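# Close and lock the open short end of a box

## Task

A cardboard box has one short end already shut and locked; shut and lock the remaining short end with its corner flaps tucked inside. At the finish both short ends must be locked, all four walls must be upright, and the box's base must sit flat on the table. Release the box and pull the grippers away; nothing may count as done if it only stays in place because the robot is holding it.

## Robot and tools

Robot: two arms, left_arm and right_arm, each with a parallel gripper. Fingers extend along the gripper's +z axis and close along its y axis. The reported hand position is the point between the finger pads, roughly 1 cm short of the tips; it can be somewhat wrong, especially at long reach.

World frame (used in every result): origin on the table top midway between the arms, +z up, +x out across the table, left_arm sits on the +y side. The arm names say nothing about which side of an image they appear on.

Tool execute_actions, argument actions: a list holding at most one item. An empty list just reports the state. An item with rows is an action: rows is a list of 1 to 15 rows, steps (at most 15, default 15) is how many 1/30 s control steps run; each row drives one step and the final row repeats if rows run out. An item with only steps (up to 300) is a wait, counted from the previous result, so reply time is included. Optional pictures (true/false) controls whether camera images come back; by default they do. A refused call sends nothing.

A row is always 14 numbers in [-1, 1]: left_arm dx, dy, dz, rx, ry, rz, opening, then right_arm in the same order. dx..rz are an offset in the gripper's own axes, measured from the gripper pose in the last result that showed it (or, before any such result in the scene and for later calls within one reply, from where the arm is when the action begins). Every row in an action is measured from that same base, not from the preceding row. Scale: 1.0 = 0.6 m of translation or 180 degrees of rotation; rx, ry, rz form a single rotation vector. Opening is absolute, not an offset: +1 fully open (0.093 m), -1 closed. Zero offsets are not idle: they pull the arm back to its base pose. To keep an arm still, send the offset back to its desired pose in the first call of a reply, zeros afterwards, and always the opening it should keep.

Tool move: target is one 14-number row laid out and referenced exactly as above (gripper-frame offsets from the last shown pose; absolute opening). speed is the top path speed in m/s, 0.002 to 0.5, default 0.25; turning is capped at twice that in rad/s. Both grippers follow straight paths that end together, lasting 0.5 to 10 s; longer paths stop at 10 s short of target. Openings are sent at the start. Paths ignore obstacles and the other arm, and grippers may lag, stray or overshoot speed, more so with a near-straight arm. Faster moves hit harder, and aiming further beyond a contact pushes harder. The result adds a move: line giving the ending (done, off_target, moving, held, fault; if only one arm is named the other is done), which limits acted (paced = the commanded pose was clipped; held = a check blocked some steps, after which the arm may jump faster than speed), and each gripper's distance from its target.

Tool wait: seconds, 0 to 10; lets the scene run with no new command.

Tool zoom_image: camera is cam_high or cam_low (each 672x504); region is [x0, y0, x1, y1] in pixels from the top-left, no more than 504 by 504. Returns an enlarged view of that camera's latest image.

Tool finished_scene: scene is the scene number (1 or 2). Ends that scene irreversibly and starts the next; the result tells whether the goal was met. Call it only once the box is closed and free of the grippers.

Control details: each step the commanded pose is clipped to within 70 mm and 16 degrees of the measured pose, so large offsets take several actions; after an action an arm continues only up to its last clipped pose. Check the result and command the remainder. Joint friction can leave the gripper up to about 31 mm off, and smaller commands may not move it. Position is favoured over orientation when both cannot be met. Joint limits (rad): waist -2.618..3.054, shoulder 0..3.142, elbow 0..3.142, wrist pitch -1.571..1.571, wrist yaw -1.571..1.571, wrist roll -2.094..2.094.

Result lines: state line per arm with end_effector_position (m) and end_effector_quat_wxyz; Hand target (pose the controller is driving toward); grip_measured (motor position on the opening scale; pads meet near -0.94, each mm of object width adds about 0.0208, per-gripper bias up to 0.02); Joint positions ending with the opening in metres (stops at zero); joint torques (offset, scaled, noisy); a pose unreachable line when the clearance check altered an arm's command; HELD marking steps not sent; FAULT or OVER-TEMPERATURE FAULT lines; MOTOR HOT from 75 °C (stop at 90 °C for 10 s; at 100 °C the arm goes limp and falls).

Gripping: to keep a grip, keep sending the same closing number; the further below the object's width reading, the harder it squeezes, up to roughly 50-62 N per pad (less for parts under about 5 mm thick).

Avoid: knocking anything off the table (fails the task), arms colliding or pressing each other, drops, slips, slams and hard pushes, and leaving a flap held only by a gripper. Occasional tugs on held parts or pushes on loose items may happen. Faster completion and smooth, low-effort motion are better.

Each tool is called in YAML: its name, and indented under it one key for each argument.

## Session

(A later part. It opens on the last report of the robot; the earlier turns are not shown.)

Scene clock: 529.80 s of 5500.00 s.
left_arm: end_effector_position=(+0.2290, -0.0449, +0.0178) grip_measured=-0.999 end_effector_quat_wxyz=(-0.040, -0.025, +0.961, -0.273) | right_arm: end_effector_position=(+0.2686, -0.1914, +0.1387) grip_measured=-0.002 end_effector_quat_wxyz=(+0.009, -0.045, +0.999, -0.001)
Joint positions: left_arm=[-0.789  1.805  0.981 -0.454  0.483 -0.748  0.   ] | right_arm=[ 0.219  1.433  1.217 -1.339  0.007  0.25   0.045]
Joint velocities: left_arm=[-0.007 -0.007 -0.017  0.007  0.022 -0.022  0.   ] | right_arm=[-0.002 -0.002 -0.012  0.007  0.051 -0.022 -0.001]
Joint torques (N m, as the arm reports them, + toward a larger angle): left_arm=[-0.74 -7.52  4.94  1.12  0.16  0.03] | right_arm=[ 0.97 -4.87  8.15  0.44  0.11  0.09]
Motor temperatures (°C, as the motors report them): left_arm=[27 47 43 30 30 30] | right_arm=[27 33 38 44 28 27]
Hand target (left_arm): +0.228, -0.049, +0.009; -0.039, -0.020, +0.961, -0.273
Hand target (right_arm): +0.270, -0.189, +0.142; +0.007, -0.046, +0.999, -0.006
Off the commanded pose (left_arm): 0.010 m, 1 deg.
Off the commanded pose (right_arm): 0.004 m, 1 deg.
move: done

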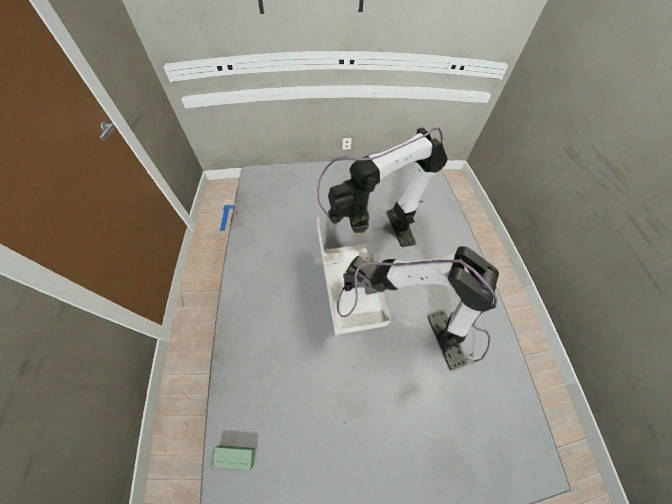

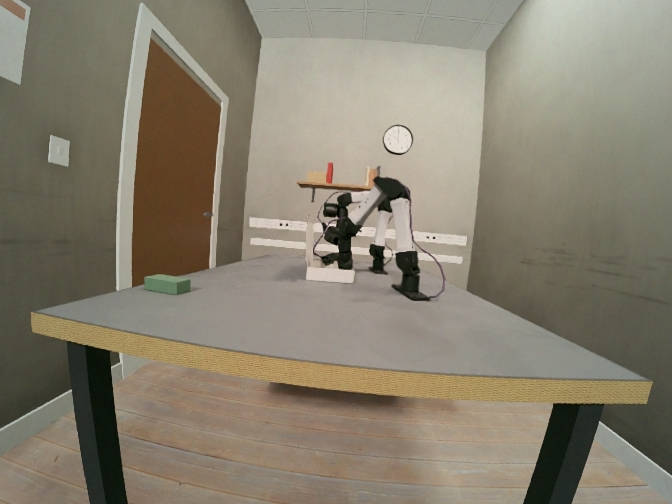

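move:
  target: [0,0,0.04,0,0,0,-1,0,0.06,0.07,0,0,0,0.2]
  speed: 0.1

move:
  target: [0,0,0.04,0,0,0,-1,0,0,0.11,0,0,0,0.2]
  speed: 0.05

zoom_image:
  camera: "cam_high"
  region: [290, 180, 420, 290]

Scene clock: 543.43 s of 5500.00 s.
left_arm: end_effector_position=(+0.2300, -0.0464, +0.0167) grip_measured=-0.999 end_effector_quat_wxyz=(-0.041, -0.038, +0.960, -0.273) | right_arm: end_effector_position=(+0.2655, -0.1590, +0.1029) grip_measured=+0.198 end_effector_quat_wxyz=(+0.010, -0.045, +0.999, +0.000)
Joint positions: left_arm=[-0.791  1.81   0.981 -0.443  0.481 -0.778  0.   ] | right_arm=[ 0.346  1.475  1.112 -1.189  0.007  0.377  0.055]
Joint velocities: left_arm=[-0.002 -0.002 -0.002 -0.022  0.022  0.051  0.   ] | right_arm=[-0.002  0.002 -0.007 -0.066 -0.066 -0.037  0.   ]
Joint torques (N m, as the arm reports them, + toward a larger angle): left_arm=[-2.07 -4.64  4.34  1.42  0.09  0.  ] | right_arm=[ 0.83 -5.62  5.33  0.78  0.06  0.06]
Motor temperatures (°C, as the motors report them): left_arm=[27 46 42 32 30 30] | right_arm=[27 33 39 41 28 27]
Hand target (left_arm): +0.226, -0.056, -0.001; -0.041, -0.025, +0.961, -0.273
Hand target (right_arm): +0.265, -0.156, +0.097; +0.009, -0.045, +0.999, -0.001
Off the commanded pose (left_arm): 0.022 m, 1 deg.
Off the commanded pose (right_arm): 0.007 m, 0 deg.
After step 90, 9.57 s passed at rest.
move: off_target (left_arm)

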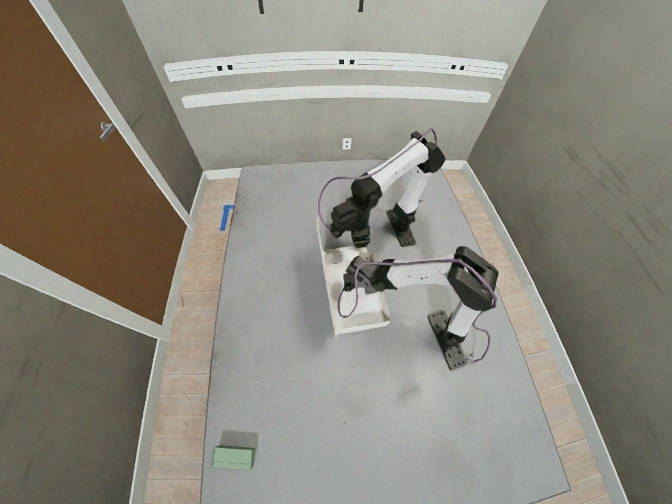

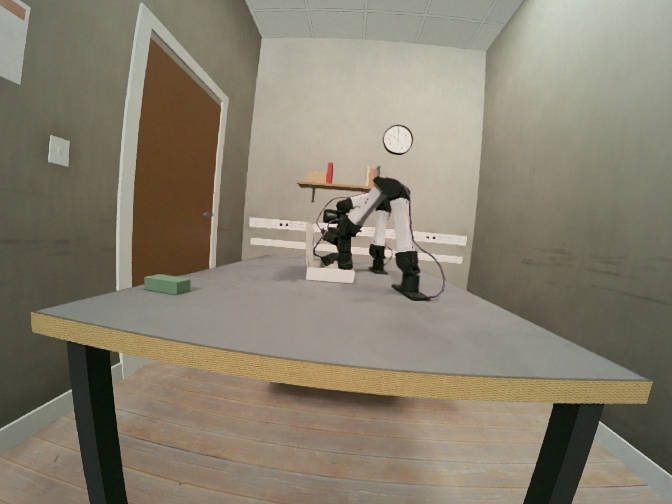

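Scene clock: 545.07 s of 5500.00 s.
left_arm: end_effector_position=(+0.2318, -0.0487, +0.0167) grip_measured=-0.999 end_effector_quat_wxyz=(-0.041, -0.050, +0.959, -0.276) | right_arm: end_effector_position=(+0.2651, -0.1592, +0.0465) grip_measured=+0.198 end_effector_quat_wxyz=(+0.010, -0.045, +0.999, +0.000)
Joint positions: left_arm=[-0.794  1.812  0.981 -0.428  0.479 -0.809  0.   ] | right_arm=[ 0.346  1.526  0.928 -0.954  0.007  0.377  0.055]
Joint velocities: left_arm=[ 0.012 -0.022  0.012  0.022  0.022 -0.095  0.   ] | right_arm=[-0.012 -0.002  0.002 -0.007 -0.022 -0.007  0.   ]
Joint torques (N m, as the arm reports them, + toward a larger angle): left_arm=[-2.07 -4.43  4.57  1.45  0.04  0.04] | right_arm=[-0.33 -5.05  4.63  0.95  0.06 -0.01]
Motor temperatures (°C, as the motors report them): left_arm=[27 45 42 32 30 30] | right_arm=[27 33 39 41 28 27]
Hand target (left_arm): +0.227, -0.058, -0.002; -0.042, -0.037, +0.960, -0.273
Hand target (right_arm): +0.266, -0.159, +0.037; +0.009, -0.045, +0.999, +0.000
Off the commanded pose (left_arm): 0.023 m, 1 deg.
Off the commanded pose (right_arm): 0.010 m, 0 deg.
move: off_target (left_arm)

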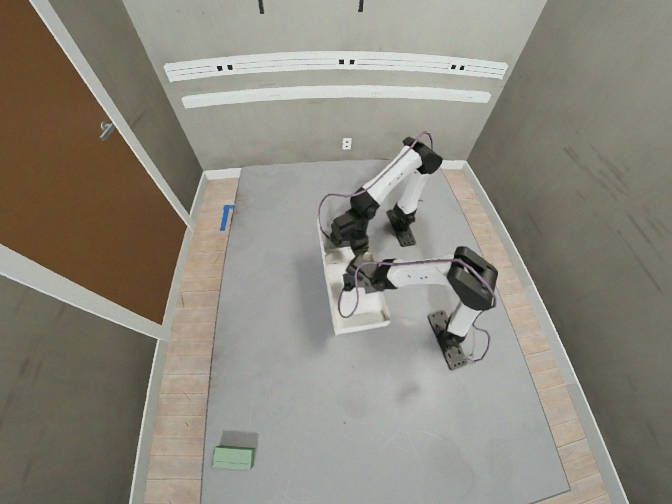

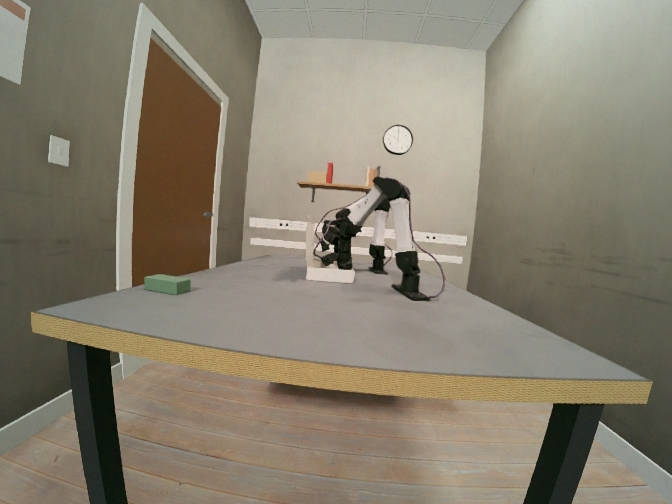

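Region (290, 180, 420, 290) of cam_high's 672x504 image, scaled by 3.877, with more detail than that image has; it fills the top 426 rows of this view, and the rest is white.

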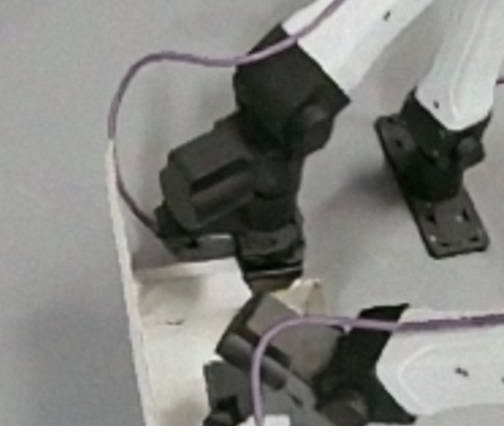

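move:
  target: [0,0.022,0.035,0,0,0,-1,-0.02,-0.01,0.035,0,0,0,0.2]
  speed: 0.04

move:
  target: [0,0.022,0.035,0,0,0,-1,0,0,0,0,0,0,-1]

move:
  target: [0,0.022,0.035,0,0,0,-1,0,0.025,-0.08,0,0,0,-1]
  speed: 0.03

zoom_image:
  camera: "cam_high"
  region: [290, 180, 420, 290]

zoom_image:
  camera: "cam_low"
  region: [290, 210, 390, 295]

Scene clock: 557.57 s of 5500.00 s.
left_arm: end_effector_position=(+0.2388, -0.0506, +0.0190) grip_measured=-0.999 end_effector_quat_wxyz=(-0.027, -0.051, +0.957, -0.285) | right_arm: end_effector_position=(+0.2752, -0.1615, +0.0357) grip_measured=+0.198 end_effector_quat_wxyz=(+0.010, -0.047, +0.999, +0.001)
Joint positions: left_arm=[-0.788  1.809  0.978 -0.393  0.478 -0.814  0.   ] | right_arm=[ 0.319  1.573  0.928 -0.906  0.006  0.345  0.055]
Joint velocities: left_arm=[-0.007  0.012  0.022 -0.022  0.007 -0.007  0.   ] | right_arm=[-0.002 -0.017 -0.007  0.037 -0.022  0.022  0.001]
Joint torques (N m, as the arm reports them, + toward a larger angle): left_arm=[-0.62 -5.38  1.91  1.33  0.23  0.14] | right_arm=[-1.3  -5.39  4.54  0.98  0.07 -0.04]
Motor temperatures (°C, as the motors report them): left_arm=[27 44 41 33 30 30] | right_arm=[27 33 39 40 28 27]
Hand target (left_arm): +0.228, -0.047, -0.006; -0.041, -0.050, +0.959, -0.275
Hand target (right_arm): +0.278, -0.164, +0.026; +0.010, -0.045, +0.999, +0.000
Off the commanded pose (left_arm): 0.029 m, 2 deg.
Off the commanded pose (right_arm): 0.011 m, 0 deg.
After step 90, 8.57 s passed at rest.
move: off_target (left_arm, right_arm)

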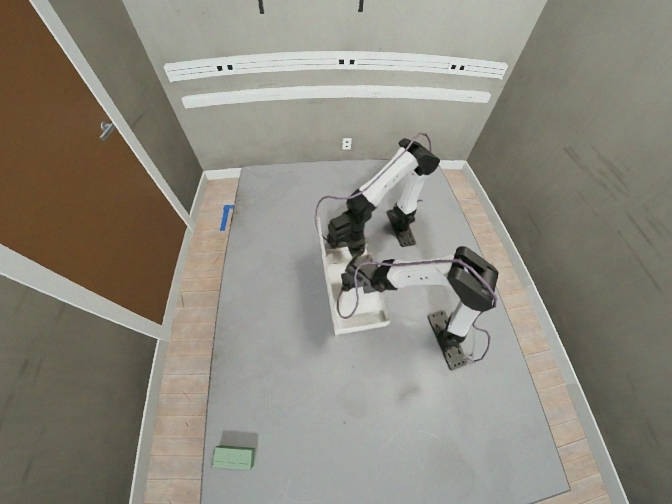

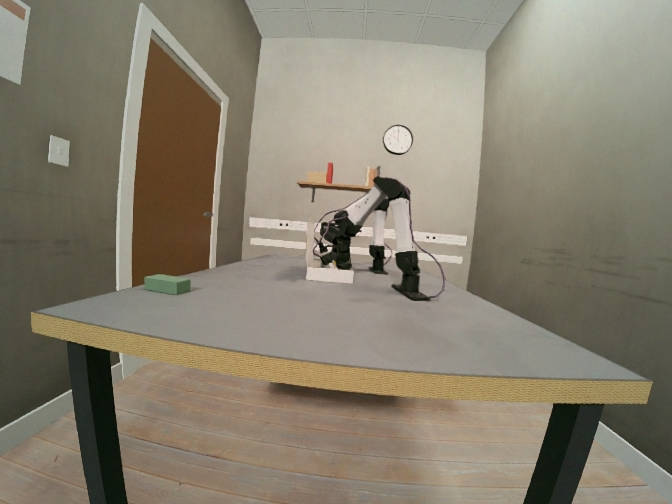

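Scene clock: 558.27 s of 5500.00 s.
left_arm: end_effector_position=(+0.2406, -0.0534, +0.0159) grip_measured=-0.999 end_effector_quat_wxyz=(-0.021, -0.048, +0.954, -0.296) | right_arm: end_effector_position=(+0.2760, -0.1657, +0.0357) grip_measured=-0.975 end_effector_quat_wxyz=(+0.012, -0.046, +0.999, -0.009)
Joint positions: left_arm=[-0.787  1.817  0.959 -0.343  0.488 -0.814  0.   ] | right_arm=[ 0.316  1.573  0.928 -0.911  0.027  0.345  0.   ]
Joint velocities: left_arm=[ 0.017 -0.002 -0.017  0.051 -0.066  0.007  0.   ] | right_arm=[-0.012 -0.017 -0.022 -0.022  0.022 -0.037  0.   ]
Joint torques (N m, as the arm reports them, + toward a larger angle): left_arm=[-0.18 -5.58  3.47  1.31  0.07  0.04] | right_arm=[-0.05 -7.04  6.1   0.64 -0.14  0.01]
Motor temperatures (°C, as the motors report them): left_arm=[27 44 41 33 30 30] | right_arm=[27 33 39 40 28 27]
Hand target (left_arm): +0.236, -0.050, -0.005; -0.028, -0.051, +0.957, -0.285
Hand target (right_arm): +0.275, -0.162, +0.036; +0.010, -0.047, +0.999, +0.001
Off the commanded pose (left_arm): 0.022 m, 1 deg.
Off the commanded pose (right_arm): 0.004 m, 1 deg.
move: off_target (left_arm)

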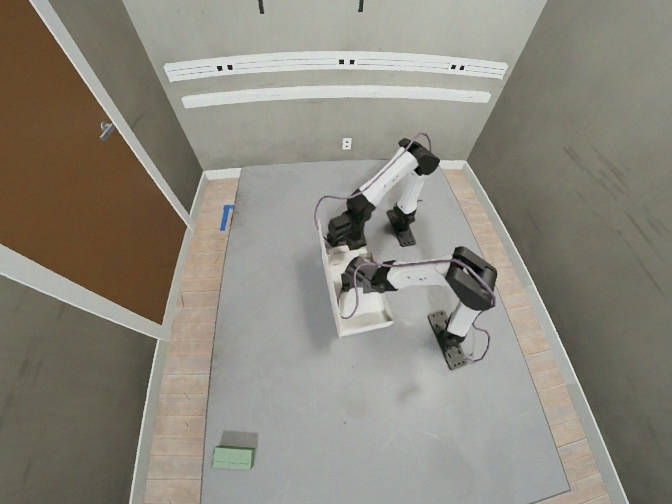

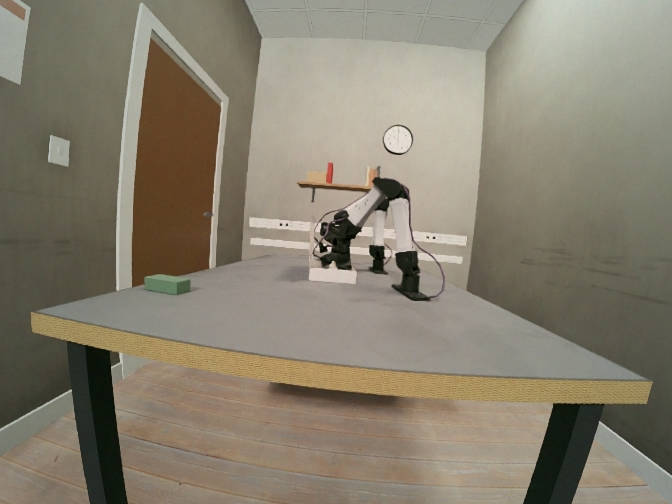

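Scene clock: 560.20 s of 5500.00 s.
left_arm: end_effector_position=(+0.2443, -0.0622, +0.0192) grip_measured=-0.999 end_effector_quat_wxyz=(-0.014, -0.037, +0.945, -0.323) | right_arm: end_effector_position=(+0.2781, -0.1668, +0.0639) grip_measured=-0.975 end_effector_quat_wxyz=(+0.008, -0.042, +0.998, -0.045)
Joint positions: left_arm=[-0.787  1.821  0.947 -0.275  0.523 -0.814  0.   ] | right_arm=[ 0.349  1.573  1.044 -1.064  0.088  0.387  0.   ]
Joint velocities: left_arm=[-0.017  0.007  0.002  0.081 -0.037 -0.051  0.   ] | right_arm=[ 0.002  0.002  0.002  0.022 -0.022  0.007  0.   ]
Joint torques (N m, as the arm reports them, + toward a larger angle): left_arm=[-0.15 -5.56  2.98  1.3  -0.24  0.02] | right_arm=[  1.83 -10.65   9.01   0.05  -0.39   0.1 ]
Motor temperatures (°C, as the motors report them): left_arm=[27 44 41 34 30 30] | right_arm=[27 34 39 40 28 27]
Hand target (left_arm): +0.238, -0.053, -0.007; -0.022, -0.047, +0.954, -0.296
Hand target (right_arm): +0.273, -0.151, +0.082; +0.012, -0.046, +0.999, -0.009
Off the commanded pose (left_arm): 0.030 m, 4 deg.
Off the commanded pose (right_arm): 0.026 m, 4 deg.
move: off_target (left_arm, right_arm)

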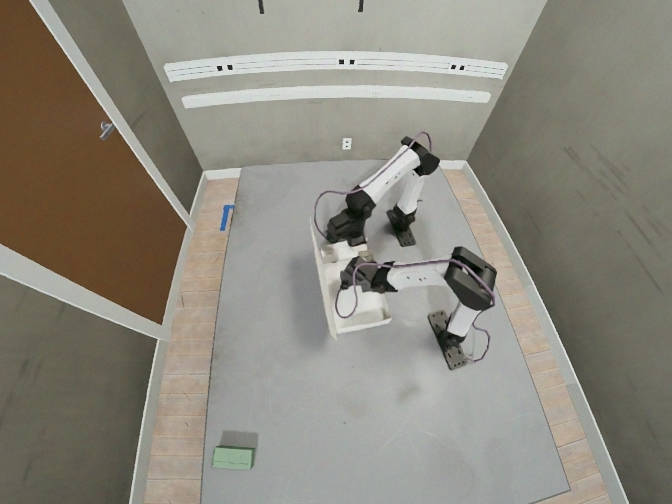

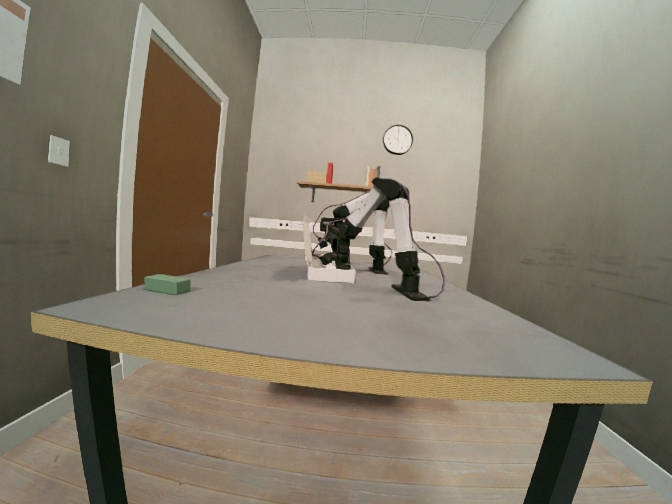

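Region (290, 180, 420, 290) of cam_high's 672x504 image, scaled by 3.877, with more detail than that image has; it fills the top 426 rows of this view, and the rest is white.

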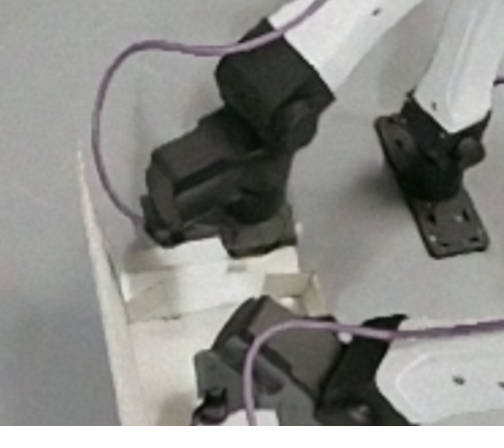

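Region (290, 210, 390, 295) of cam_low's 672x504 image, scaled by 5.040, with more detail than that image has; it fills the top 428 rows of this view, and the rest is white.

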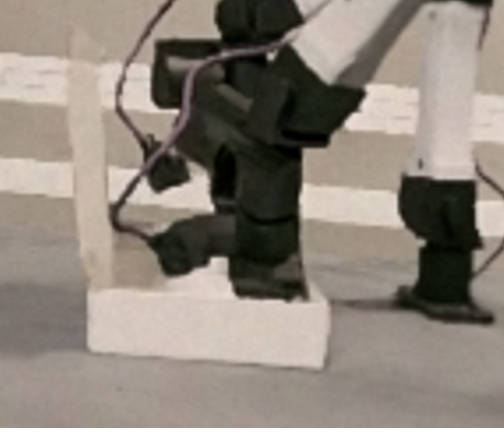

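move:
  target: [0.01,0.05,0.05,-0.02,0,0,-1,0,0.07,-0.06,0.08,0,0,-1]
  speed: 0.03

zoom_image:
  camera: "cam_high"
  region: [290, 180, 420, 290]

zoom_image:
  camera: "cam_low"
  region: [290, 210, 390, 295]

Scene clock: 577.50 s of 5500.00 s.
left_arm: end_effector_position=(+0.2504, -0.0678, +0.0152) grip_measured=-0.999 end_effector_quat_wxyz=(+0.003, -0.030, +0.940, -0.340) | right_arm: end_effector_position=(+0.2809, -0.1403, +0.0802) grip_measured=-0.975 end_effector_quat_wxyz=(+0.021, -0.045, +0.982, -0.184)
Joint positions: left_arm=[-0.787  1.84   0.925 -0.184  0.53  -0.814  0.   ] | right_arm=[ 0.573  1.755  1.261 -1.274  0.319  0.634  0.   ]
Joint velocities: left_arm=[-0.007 -0.007  0.007 -0.066 -0.022 -0.022  0.   ] | right_arm=[ 0.007 -0.007 -0.007  0.022 -0.11  -0.037  0.   ]
Joint torques (N m, as the arm reports them, + toward a larger angle): left_arm=[-1.33 -4.79  2.73  1.03 -0.5   0.14] | right_arm=[-0.26 -9.44  5.79  0.05  0.08  0.01]
Motor temperatures (°C, as the motors report them): left_arm=[27 42 40 34 30 30] | right_arm=[27 37 41 39 28 27]
Hand target (left_arm): +0.234, -0.055, -0.020; -0.015, -0.035, +0.955, -0.293
Hand target (right_arm): +0.279, -0.139, +0.081; +0.017, -0.043, +0.983, -0.176
Off the commanded pose (left_arm): 0.042 m, 6 deg.
Off the commanded pose (right_arm): 0.025 m, 2 deg.
After step 90, 9.90 s passed at rest.
move: held (right_arm), off_target (left_arm); limits=held; held on 14 of 132 steps (right_arm), including the last (right_arm)
pose unreachable (right arm): on one or more control steps of this call this arm could not follow its commanded pose, so it was not sent that pose on those steps. On the call's last step it was still not sent that pose. It may still have moved: this result reports where it is.
cause: the commanded pose would bring a part of the arm too close to another arm (this arm's wrist (the part past joint 4) and the other arm's wrist (the part past joint 4)).

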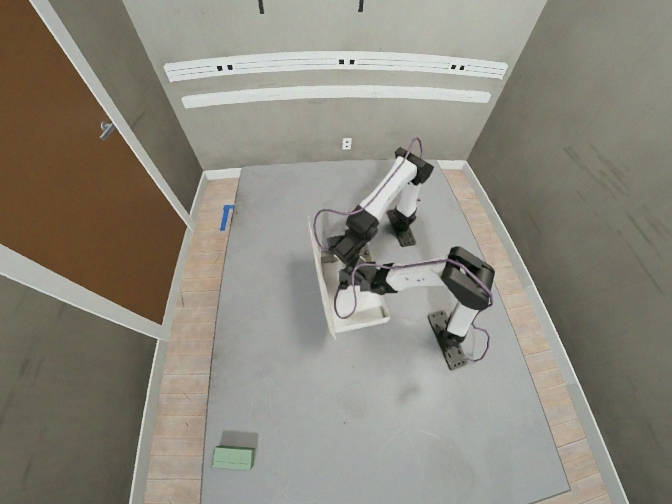

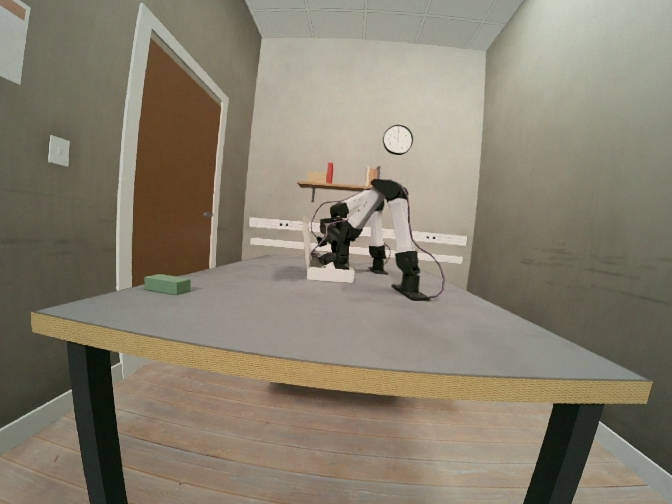

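Region (290, 180, 420, 290) of cam_high's 672x504 image, scaled by 3.877, with more detail than that image has; it fills the top 426 rows of this view, and the rest is white.

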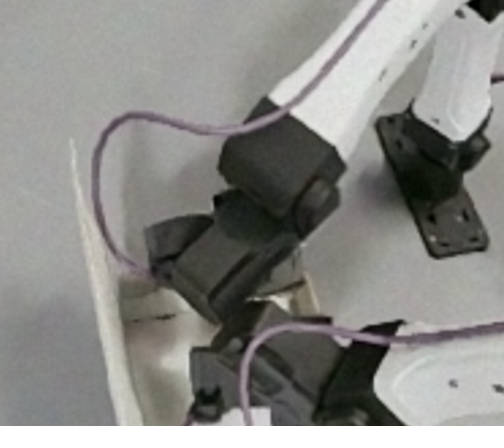

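Region (290, 210, 390, 295) of cam_low's 672x504 image, scaled by 5.040, with more detail than that image has; it fills the top 428 rows of this view, and the rest is white.

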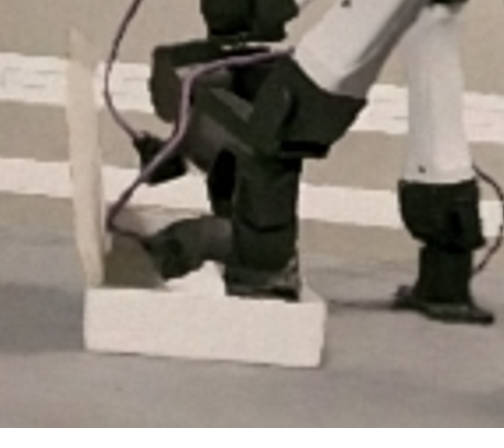

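move:
  target: [0,0.172,-0.349,-0.221,0,-0.025,0.6,0,0,0,0,0,0,-1]
  speed: 0.15

move:
  target: [0,0,0.14,0,0,0,0.6,0,0,0,0,0,0,-1]
  speed: 0.08

move:
  target: [0,0,0,0,0,0,-1,0,0,0,0,0,0,-1]

zoom_image:
  camera: "cam_high"
  region: [290, 200, 420, 350]

zoom_image:
  camera: "cam_low"
  region: [290, 210, 390, 295]

Scene clock: 600.07 s of 5500.00 s.
left_arm: end_effector_position=(+0.2500, -0.0873, +0.0380) grip_measured=+0.581 end_effector_quat_wxyz=(+0.008, -0.007, +0.921, -0.390) | right_arm: end_effector_position=(+0.2813, -0.1461, +0.0795) grip_measured=-0.975 end_effector_quat_wxyz=(+0.010, -0.044, +0.982, -0.182)
Joint positions: left_arm=[-0.802  1.815  0.928 -0.117  0.6   -0.831  0.073] | right_arm=[ 0.548  1.754  1.258 -1.279  0.308  0.61   0.   ]
Joint velocities: left_arm=[ 0.002 -0.017 -0.002  0.007 -0.022 -0.007  0.   ] | right_arm=[-0.002  0.002  0.007  0.037 -0.037  0.022  0.   ]
Joint torques (N m, as the arm reports them, + toward a larger angle): left_arm=[-0.09 -2.07  2.91  0.66 -1.33  0.3 ] | right_arm=[ 2.11 -9.47  6.12  0.07  0.15  0.22]
Motor temperatures (°C, as the motors report them): left_arm=[27 41 38 34 31 30] | right_arm=[27 40 40 38 27 27]
Hand target (left_arm): +0.234, -0.055, -0.020; -0.015, -0.035, +0.955, -0.293
Hand target (right_arm): +0.279, -0.138, +0.081; +0.017, -0.043, +0.983, -0.176
Off the commanded pose (left_arm): 0.244 m, 46 deg; position and orientation clipped at the last step of the last action.
Off the commanded pose (right_arm): 0.006 m, 1 deg.
After step 90, 16.97 s passed at rest.
move: held (left_arm, right_arm); limits=paced,held; held on 78 of 78 steps (right_arm, left_arm), including the last (right_arm, left_arm)
pose unreachable (left arm): on one or more control steps of this call this arm could not follow its commanded pose, so it was not sent that pose on those steps. On the call's last step it was still not sent that pose. It may still have moved: this result reports where it is.
cause: the commanded pose would bring a part of the arm too close to another arm (this arm's wrist (the part past joint 4) and the other arm's wrist (the part past joint 4)).
pose unreachable (right arm): on one or more control steps of this call this arm could not follow its commanded pose, so it was not sent that pose on those steps. On the call's last step it was still not sent that pose. It may still have moved: this result reports where it is.
cause: the commanded pose would bring a part of the arm too close to another arm (this arm's wrist (the part past joint 4) and the other arm's wrist (the part past joint 4)).

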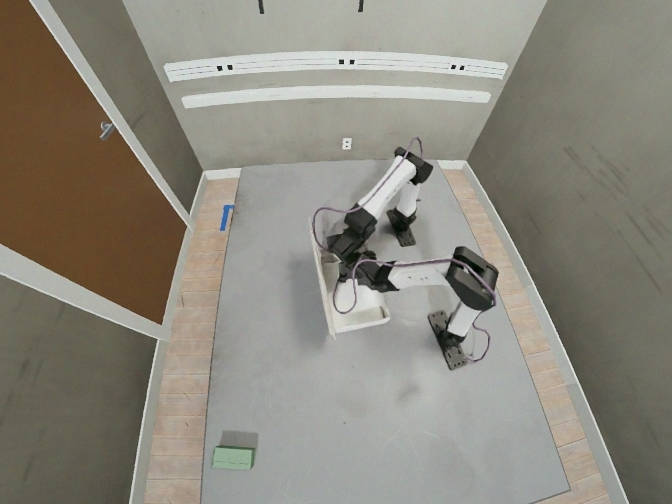

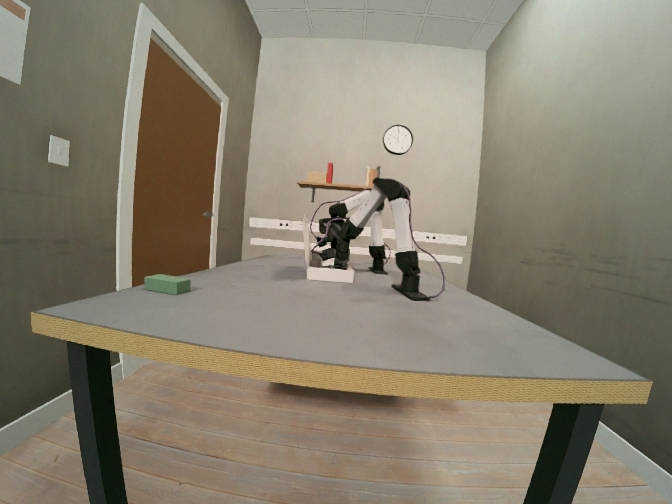

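Scene clock: 601.60 s of 5500.00 s.
left_arm: end_effector_position=(+0.2500, -0.0876, +0.0383) grip_measured=+0.584 end_effector_quat_wxyz=(+0.008, -0.008, +0.921, -0.390) | right_arm: end_effector_position=(+0.2815, -0.1475, +0.0789) grip_measured=-0.975 end_effector_quat_wxyz=(+0.004, -0.044, +0.983, -0.177)
Joint positions: left_arm=[-0.802  1.815  0.928 -0.116  0.602 -0.835  0.073] | right_arm=[ 0.535  1.754  1.258 -1.278  0.294  0.596  0.   ]
Joint velocities: left_arm=[-0.002 -0.007 -0.017 -0.037 -0.022  0.037 -0.001] | right_arm=[ 0.002 -0.007 -0.002 -0.022 -0.022  0.007  0.   ]
Joint torques (N m, as the arm reports them, + toward a larger angle): left_arm=[-0.14 -2.07  2.79  0.65 -1.38  0.37] | right_arm=[ 0.92 -8.9   5.82  0.04  0.32  0.13]
Motor temperatures (°C, as the motors report them): left_arm=[27 40 38 34 31 30] | right_arm=[27 40 40 38 28 27]
Hand target (left_arm): +0.234, -0.055, -0.020; -0.015, -0.035, +0.955, -0.293
Hand target (right_arm): +0.281, -0.146, +0.080; +0.010, -0.045, +0.982, -0.182
Off the commanded pose (left_arm): 0.084 m, 0 deg; position clipped at the last step of the last action.
Off the commanded pose (right_arm): 0.002 m, 1 deg.
move: held (left_arm); limits=paced,held; held on 39 of 39 steps (left_arm), including the last (left_arm)
pose unreachable (left arm): on one or more control steps of this call this arm could not follow its commanded pose, so it was not sent that pose on those steps. On the call's last step it was still not sent that pose. It may still have moved: this result reports where it is.
cause: the commanded pose would bring a part of the arm too close to another arm (this arm's wrist (the part past joint 4) and the other arm's wrist (the part past joint 4)).

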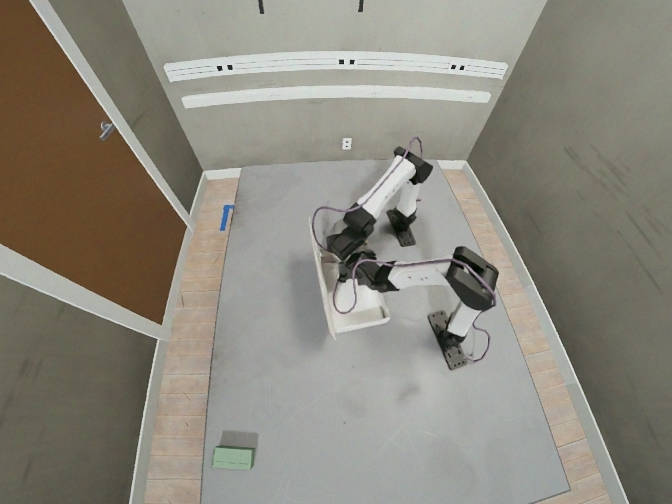

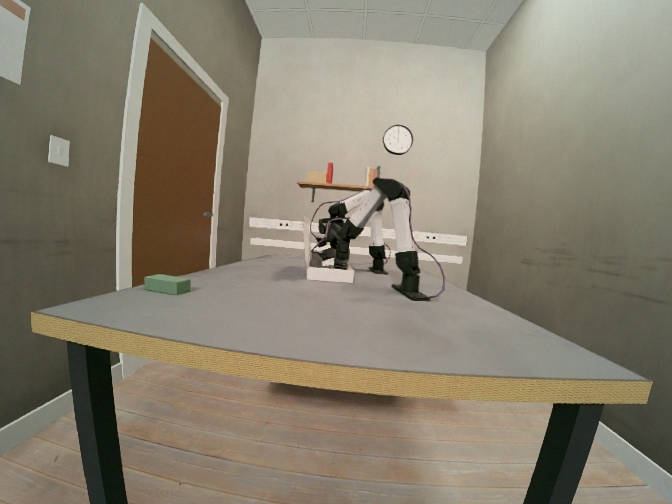

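Scene clock: 602.33 s of 5500.00 s.
left_arm: end_effector_position=(+0.2521, -0.0743, +0.0155) grip_measured=-0.999 end_effector_quat_wxyz=(+0.013, -0.022, +0.937, -0.349) | right_arm: end_effector_position=(+0.2831, -0.1481, +0.0787) grip_measured=-0.975 end_effector_quat_wxyz=(+0.007, -0.044, +0.983, -0.180)
Joint positions: left_arm=[-0.799  1.846  0.92  -0.14   0.528 -0.818  0.   ] | right_arm=[ 0.534  1.756  1.258 -1.275  0.302  0.596  0.   ]
Joint velocities: left_arm=[ 0.007 -0.002 -0.002 -0.007  0.022  0.037  0.   ] | right_arm=[ 0.002 -0.007 -0.022  0.081  0.022  0.022  0.   ]
Joint torques (N m, as the arm reports them, + toward a larger angle): left_arm=[-0.38 -5.5   3.25  0.79 -0.46  0.12] | right_arm=[-0.22 -9.05  5.85  0.02  0.14  0.03]
Motor temperatures (°C, as the motors report them): left_arm=[27 40 38 34 31 30] | right_arm=[27 40 40 38 28 27]
Hand target (left_arm): +0.235, -0.055, -0.020; -0.015, -0.035, +0.955, -0.293
Hand target (right_arm): +0.282, -0.147, +0.079; +0.004, -0.044, +0.983, -0.177
Off the commanded pose (left_arm): 0.026 m, 5 deg.
Off the commanded pose (right_arm): 0.002 m, 0 deg.
move: held (left_arm); limits=held; held on 15 of 15 steps (left_arm), including the last (left_arm)
pose unreachable (left arm): on one or more control steps of this call this arm could not follow its commanded pose, so it was not sent that pose on those steps. On the call's last step it was still not sent that pose. It may still have moved: this result reports where it is.
cause: the commanded pose would bring a part of the arm too close to another arm (this arm's wrist (the part past joint 4) and the other arm's wrist (the part past joint 4)).

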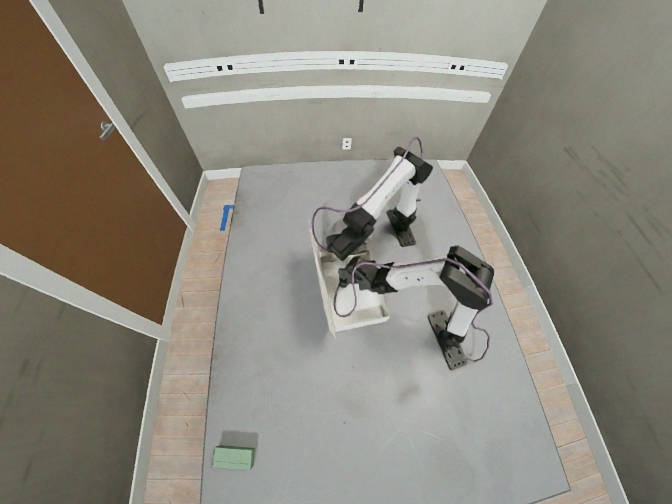

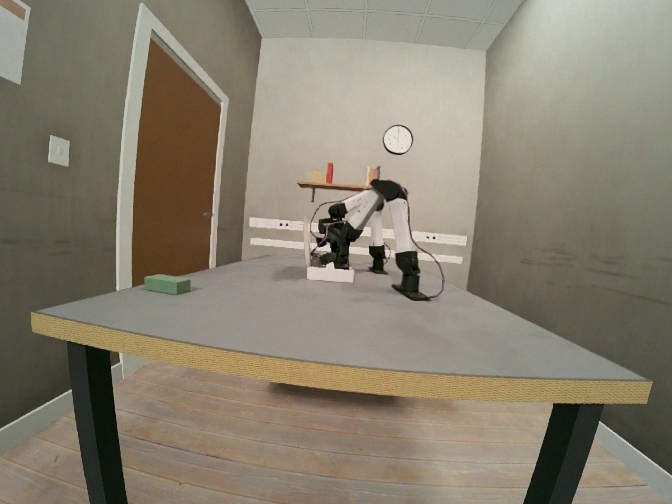

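Region (290, 200, 420, 350) of cam_high's 672x504 image, scaled by 3.360, with more detail than that image has; it fills the left 437 columns of this view, and the rest is white.

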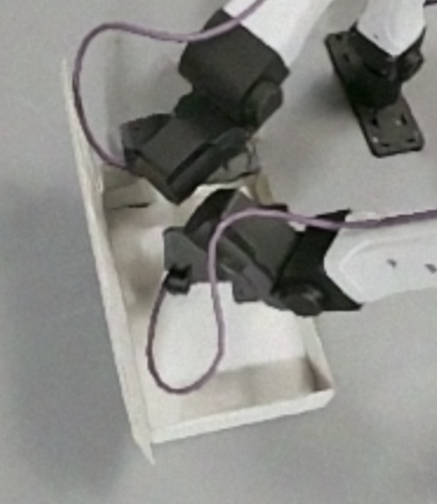

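Region (290, 210, 390, 295) of cam_low's 672x504 image, scaled by 5.040, with more detail than that image has; it fills the top 428 rows of this view, and the rest is white.

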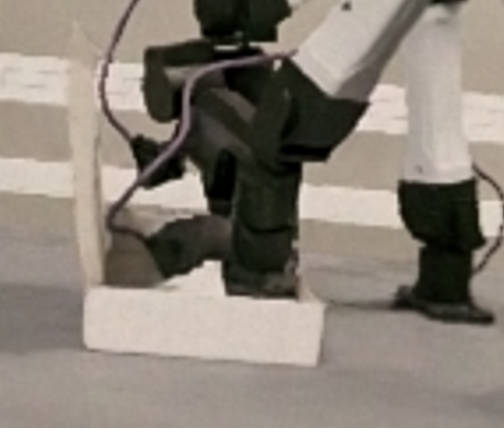

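Release right, tilt it back and up, then move left.

move:
  target: [0,0,0,0,0,0,-1,0,0,0,0,0,0,-0.5]

move:
  target: [0,0,0,0,0,0,-1,0,-0.1,-0.1,-0.115,0,0,-0.5]
  speed: 0.06

move:
  target: [0,0.18,-0.36,-0.226,0,-0.04,-1,0,-0.1,0,0,0,0,-1]
  speed: 0.15

zoom_image:
  camera: "cam_high"
  region: [290, 200, 420, 350]

zoom_image:
  camera: "cam_low"
  region: [290, 210, 390, 295]

Scene clock: 617.70 s of 5500.00 s.
left_arm: end_effector_position=(+0.2521, -0.0743, +0.0155) grip_measured=-0.999 end_effector_quat_wxyz=(+0.013, -0.021, +0.937, -0.349) | right_arm: end_effector_position=(+0.2834, -0.1499, +0.0794) grip_measured=-0.502 end_effector_quat_wxyz=(+0.008, -0.045, +0.982, -0.185)
Joint positions: left_arm=[-0.799  1.846  0.92  -0.14   0.528 -0.817  0.   ] | right_arm=[ 0.534  1.756  1.258 -1.279  0.312  0.596  0.021]
Joint velocities: left_arm=[-0.007  0.017 -0.002  0.051 -0.066 -0.022  0.   ] | right_arm=[ 0.002 -0.022  0.012  0.081 -0.022 -0.037  0.001]
Joint torques (N m, as the arm reports them, + toward a larger angle): left_arm=[-0.5  -5.5   3.1   0.77 -0.45  0.17] | right_arm=[-0.22 -8.93  5.88  0.08  0.12  0.01]
Motor temperatures (°C, as the motors report them): left_arm=[27 40 38 33 30 30] | right_arm=[27 40 40 37 27 27]
Hand target (left_arm): +0.235, -0.055, -0.020; -0.015, -0.035, +0.955, -0.293
Hand target (right_arm): +0.283, -0.148, +0.079; +0.007, -0.044, +0.983, -0.180
Off the commanded pose (left_arm): 0.000 m, 0 deg.
Off the commanded pose (right_arm): 0.002 m, 1 deg.
After step 90, 11.67 s passed at rest.
move: held (left_arm); limits=held; held on 21 of 21 steps (left_arm), including the last (left_arm)
pose unreachable (left arm): on one or more control steps of this call this arm could not follow its commanded pose, so it was not sent that pose on those steps. On the call's last step it was still not sent that pose. It may still have moved: this result reports where it is.
cause: the commanded pose would bring a part of the arm too close to another arm (this arm's wrist (the part past joint 4) and the other arm's wrist (the part past joint 4)).

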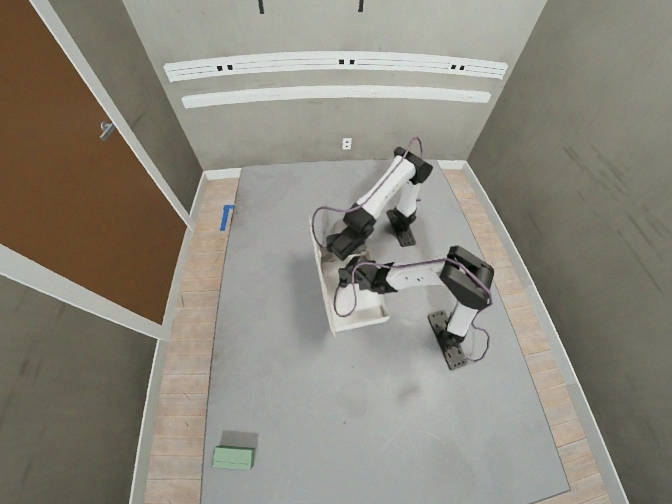

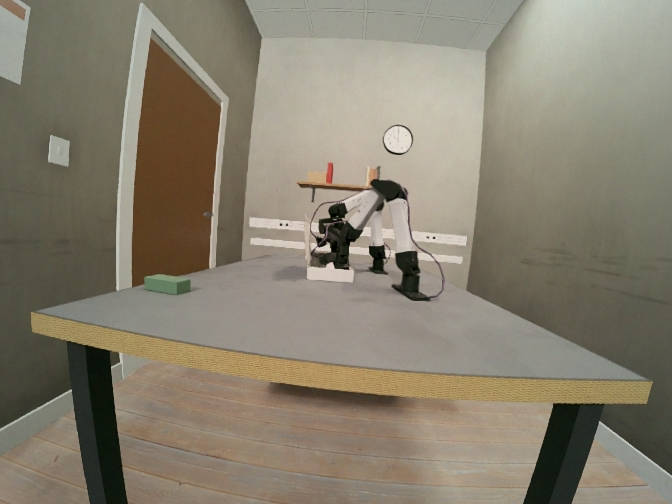

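Scene clock: 621.33 s of 5500.00 s.
left_arm: end_effector_position=(+0.2523, -0.0751, +0.0168) grip_measured=-0.999 end_effector_quat_wxyz=(+0.014, -0.020, +0.936, -0.351) | right_arm: end_effector_position=(+0.2862, -0.1820, +0.1461) grip_measured=-0.502 end_effector_quat_wxyz=(-0.013, -0.045, +0.999, -0.015)
Joint positions: left_arm=[-0.799  1.844  0.92  -0.137  0.531 -0.817  0.   ] | right_arm=[ 0.24   1.554  1.357 -1.407  0.022  0.27   0.021]
Joint velocities: left_arm=[-0.017  0.017 -0.007  0.022  0.125 -0.051  0.   ] | right_arm=[-0.007 -0.002  0.012 -0.051 -0.022  0.022 -0.   ]
Joint torques (N m, as the arm reports them, + toward a larger angle): left_arm=[  0.3  -10.6    5.69   1.12   0.15   0.09] | right_arm=[-1.38 -8.81  8.04  0.31 -0.03 -0.07]
Motor temperatures (°C, as the motors report them): left_arm=[27 41 38 33 30 30] | right_arm=[27 40 40 37 27 27]
Hand target (left_arm): +0.252, -0.074, +0.016; +0.013, -0.021, +0.937, -0.349
Hand target (right_arm): +0.287, -0.183, +0.156; -0.003, -0.045, +0.999, -0.007
Off the commanded pose (left_arm): 0.002 m, 0 deg.
Off the commanded pose (right_arm): 0.011 m, 2 deg.
move: off_target (right_arm); limits=held; held on 12 of 102 steps (left_arm)
pose unreachable (left arm): on one or more control steps of this call this arm could not follow its commanded pose, so it was not sent that pose on those steps. It may still have moved: this result reports where it is.
cause: the commanded pose would bring a part of the arm too close to another arm (this arm's wrist (the part past joint 4) and the other arm's wrist (the part past joint 4)).

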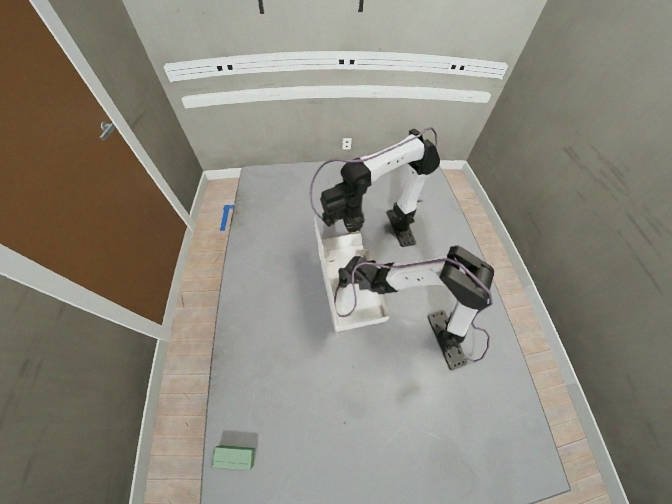

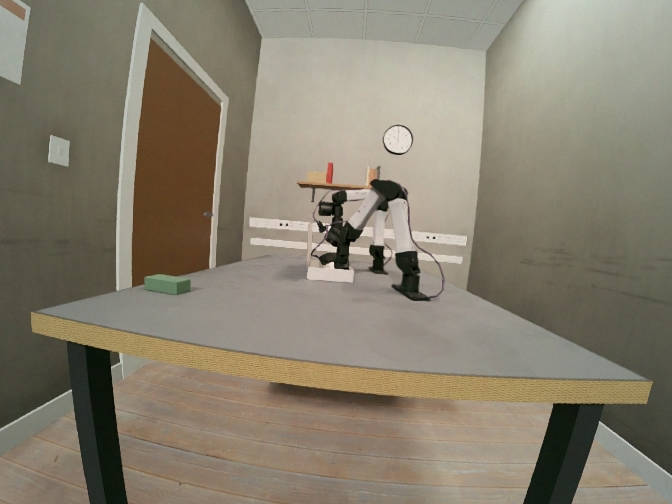

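Scene clock: 624.27 s of 5500.00 s.
left_arm: end_effector_position=(+0.2388, +0.1465, +0.1004) grip_measured=-0.999 end_effector_quat_wxyz=(-0.024, -0.079, +0.997, -0.002) | right_arm: end_effector_position=(+0.2972, -0.2358, +0.1468) grip_measured=-0.977 end_effector_quat_wxyz=(-0.014, -0.046, +0.999, -0.013)
Joint positions: left_arm=[-0.458  1.595  1.216 -1.234  0.021 -0.451  0.   ] | right_arm=[ 0.027  1.543  1.349 -1.407  0.022  0.056  0.   ]
Joint velocities: left_arm=[-0.007  0.007  0.007 -0.051  0.007 -0.022  0.   ] | right_arm=[-0.022 -0.022  0.012 -0.022  0.022 -0.007  0.   ]
Joint torques (N m, as the arm reports them, + toward a larger angle): left_arm=[ 1.08 -9.62  7.29  0.01 -0.19  0.1 ] | right_arm=[-1.32 -8.93  5.04  0.45  0.09 -0.1 ]
Motor temperatures (°C, as the motors report them): left_arm=[27 42 38 33 30 30] | right_arm=[27 40 40 37 27 27]
Hand target (left_arm): +0.242, +0.150, +0.108; -0.013, -0.081, +0.997, -0.002
Hand target (right_arm): +0.292, -0.241, +0.148; -0.013, -0.045, +0.999, -0.016
Off the commanded pose (left_arm): 0.008 m, 1 deg.
Off the commanded pose (right_arm): 0.008 m, 0 deg.
move: done

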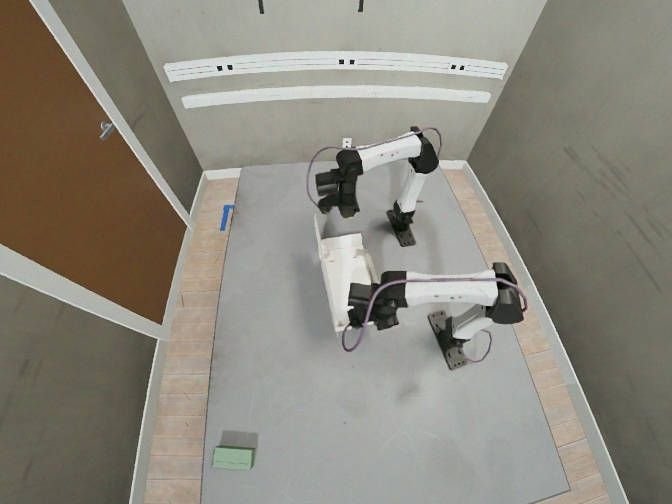

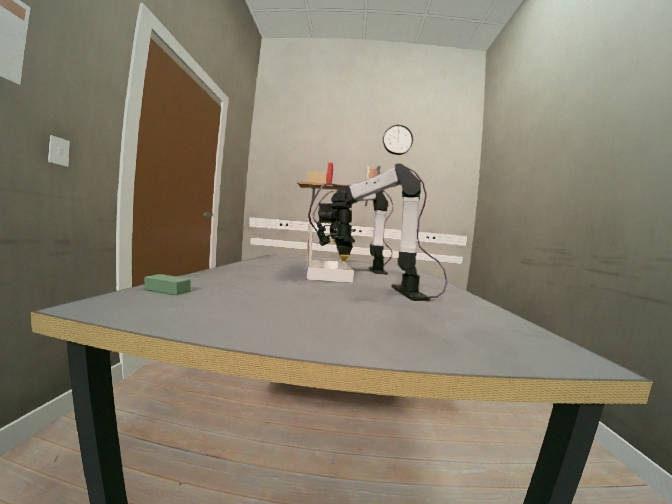

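Region (290, 200, 420, 350) of cam_high's 672x504 image, scaled by 3.360, with more detail than that image has; it fills the left 437 columns of this view, and the rest is white.

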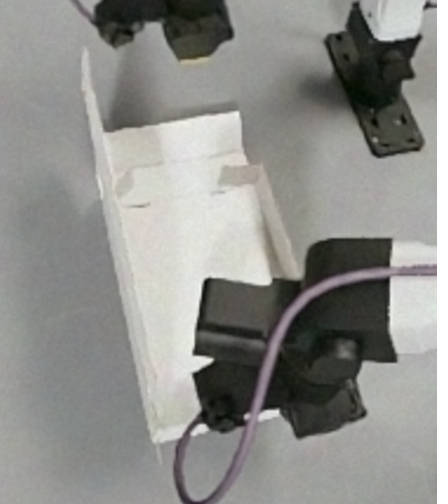

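Region (290, 210, 390, 295) of cam_low's 672x504 image, scaled by 5.040, with more detail than that image has; it fills the top 428 rows of this view, and the rest is white.

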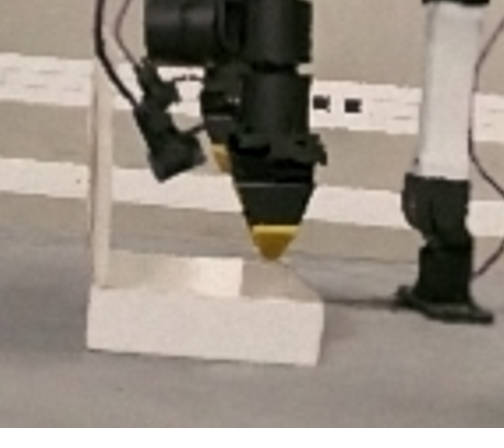

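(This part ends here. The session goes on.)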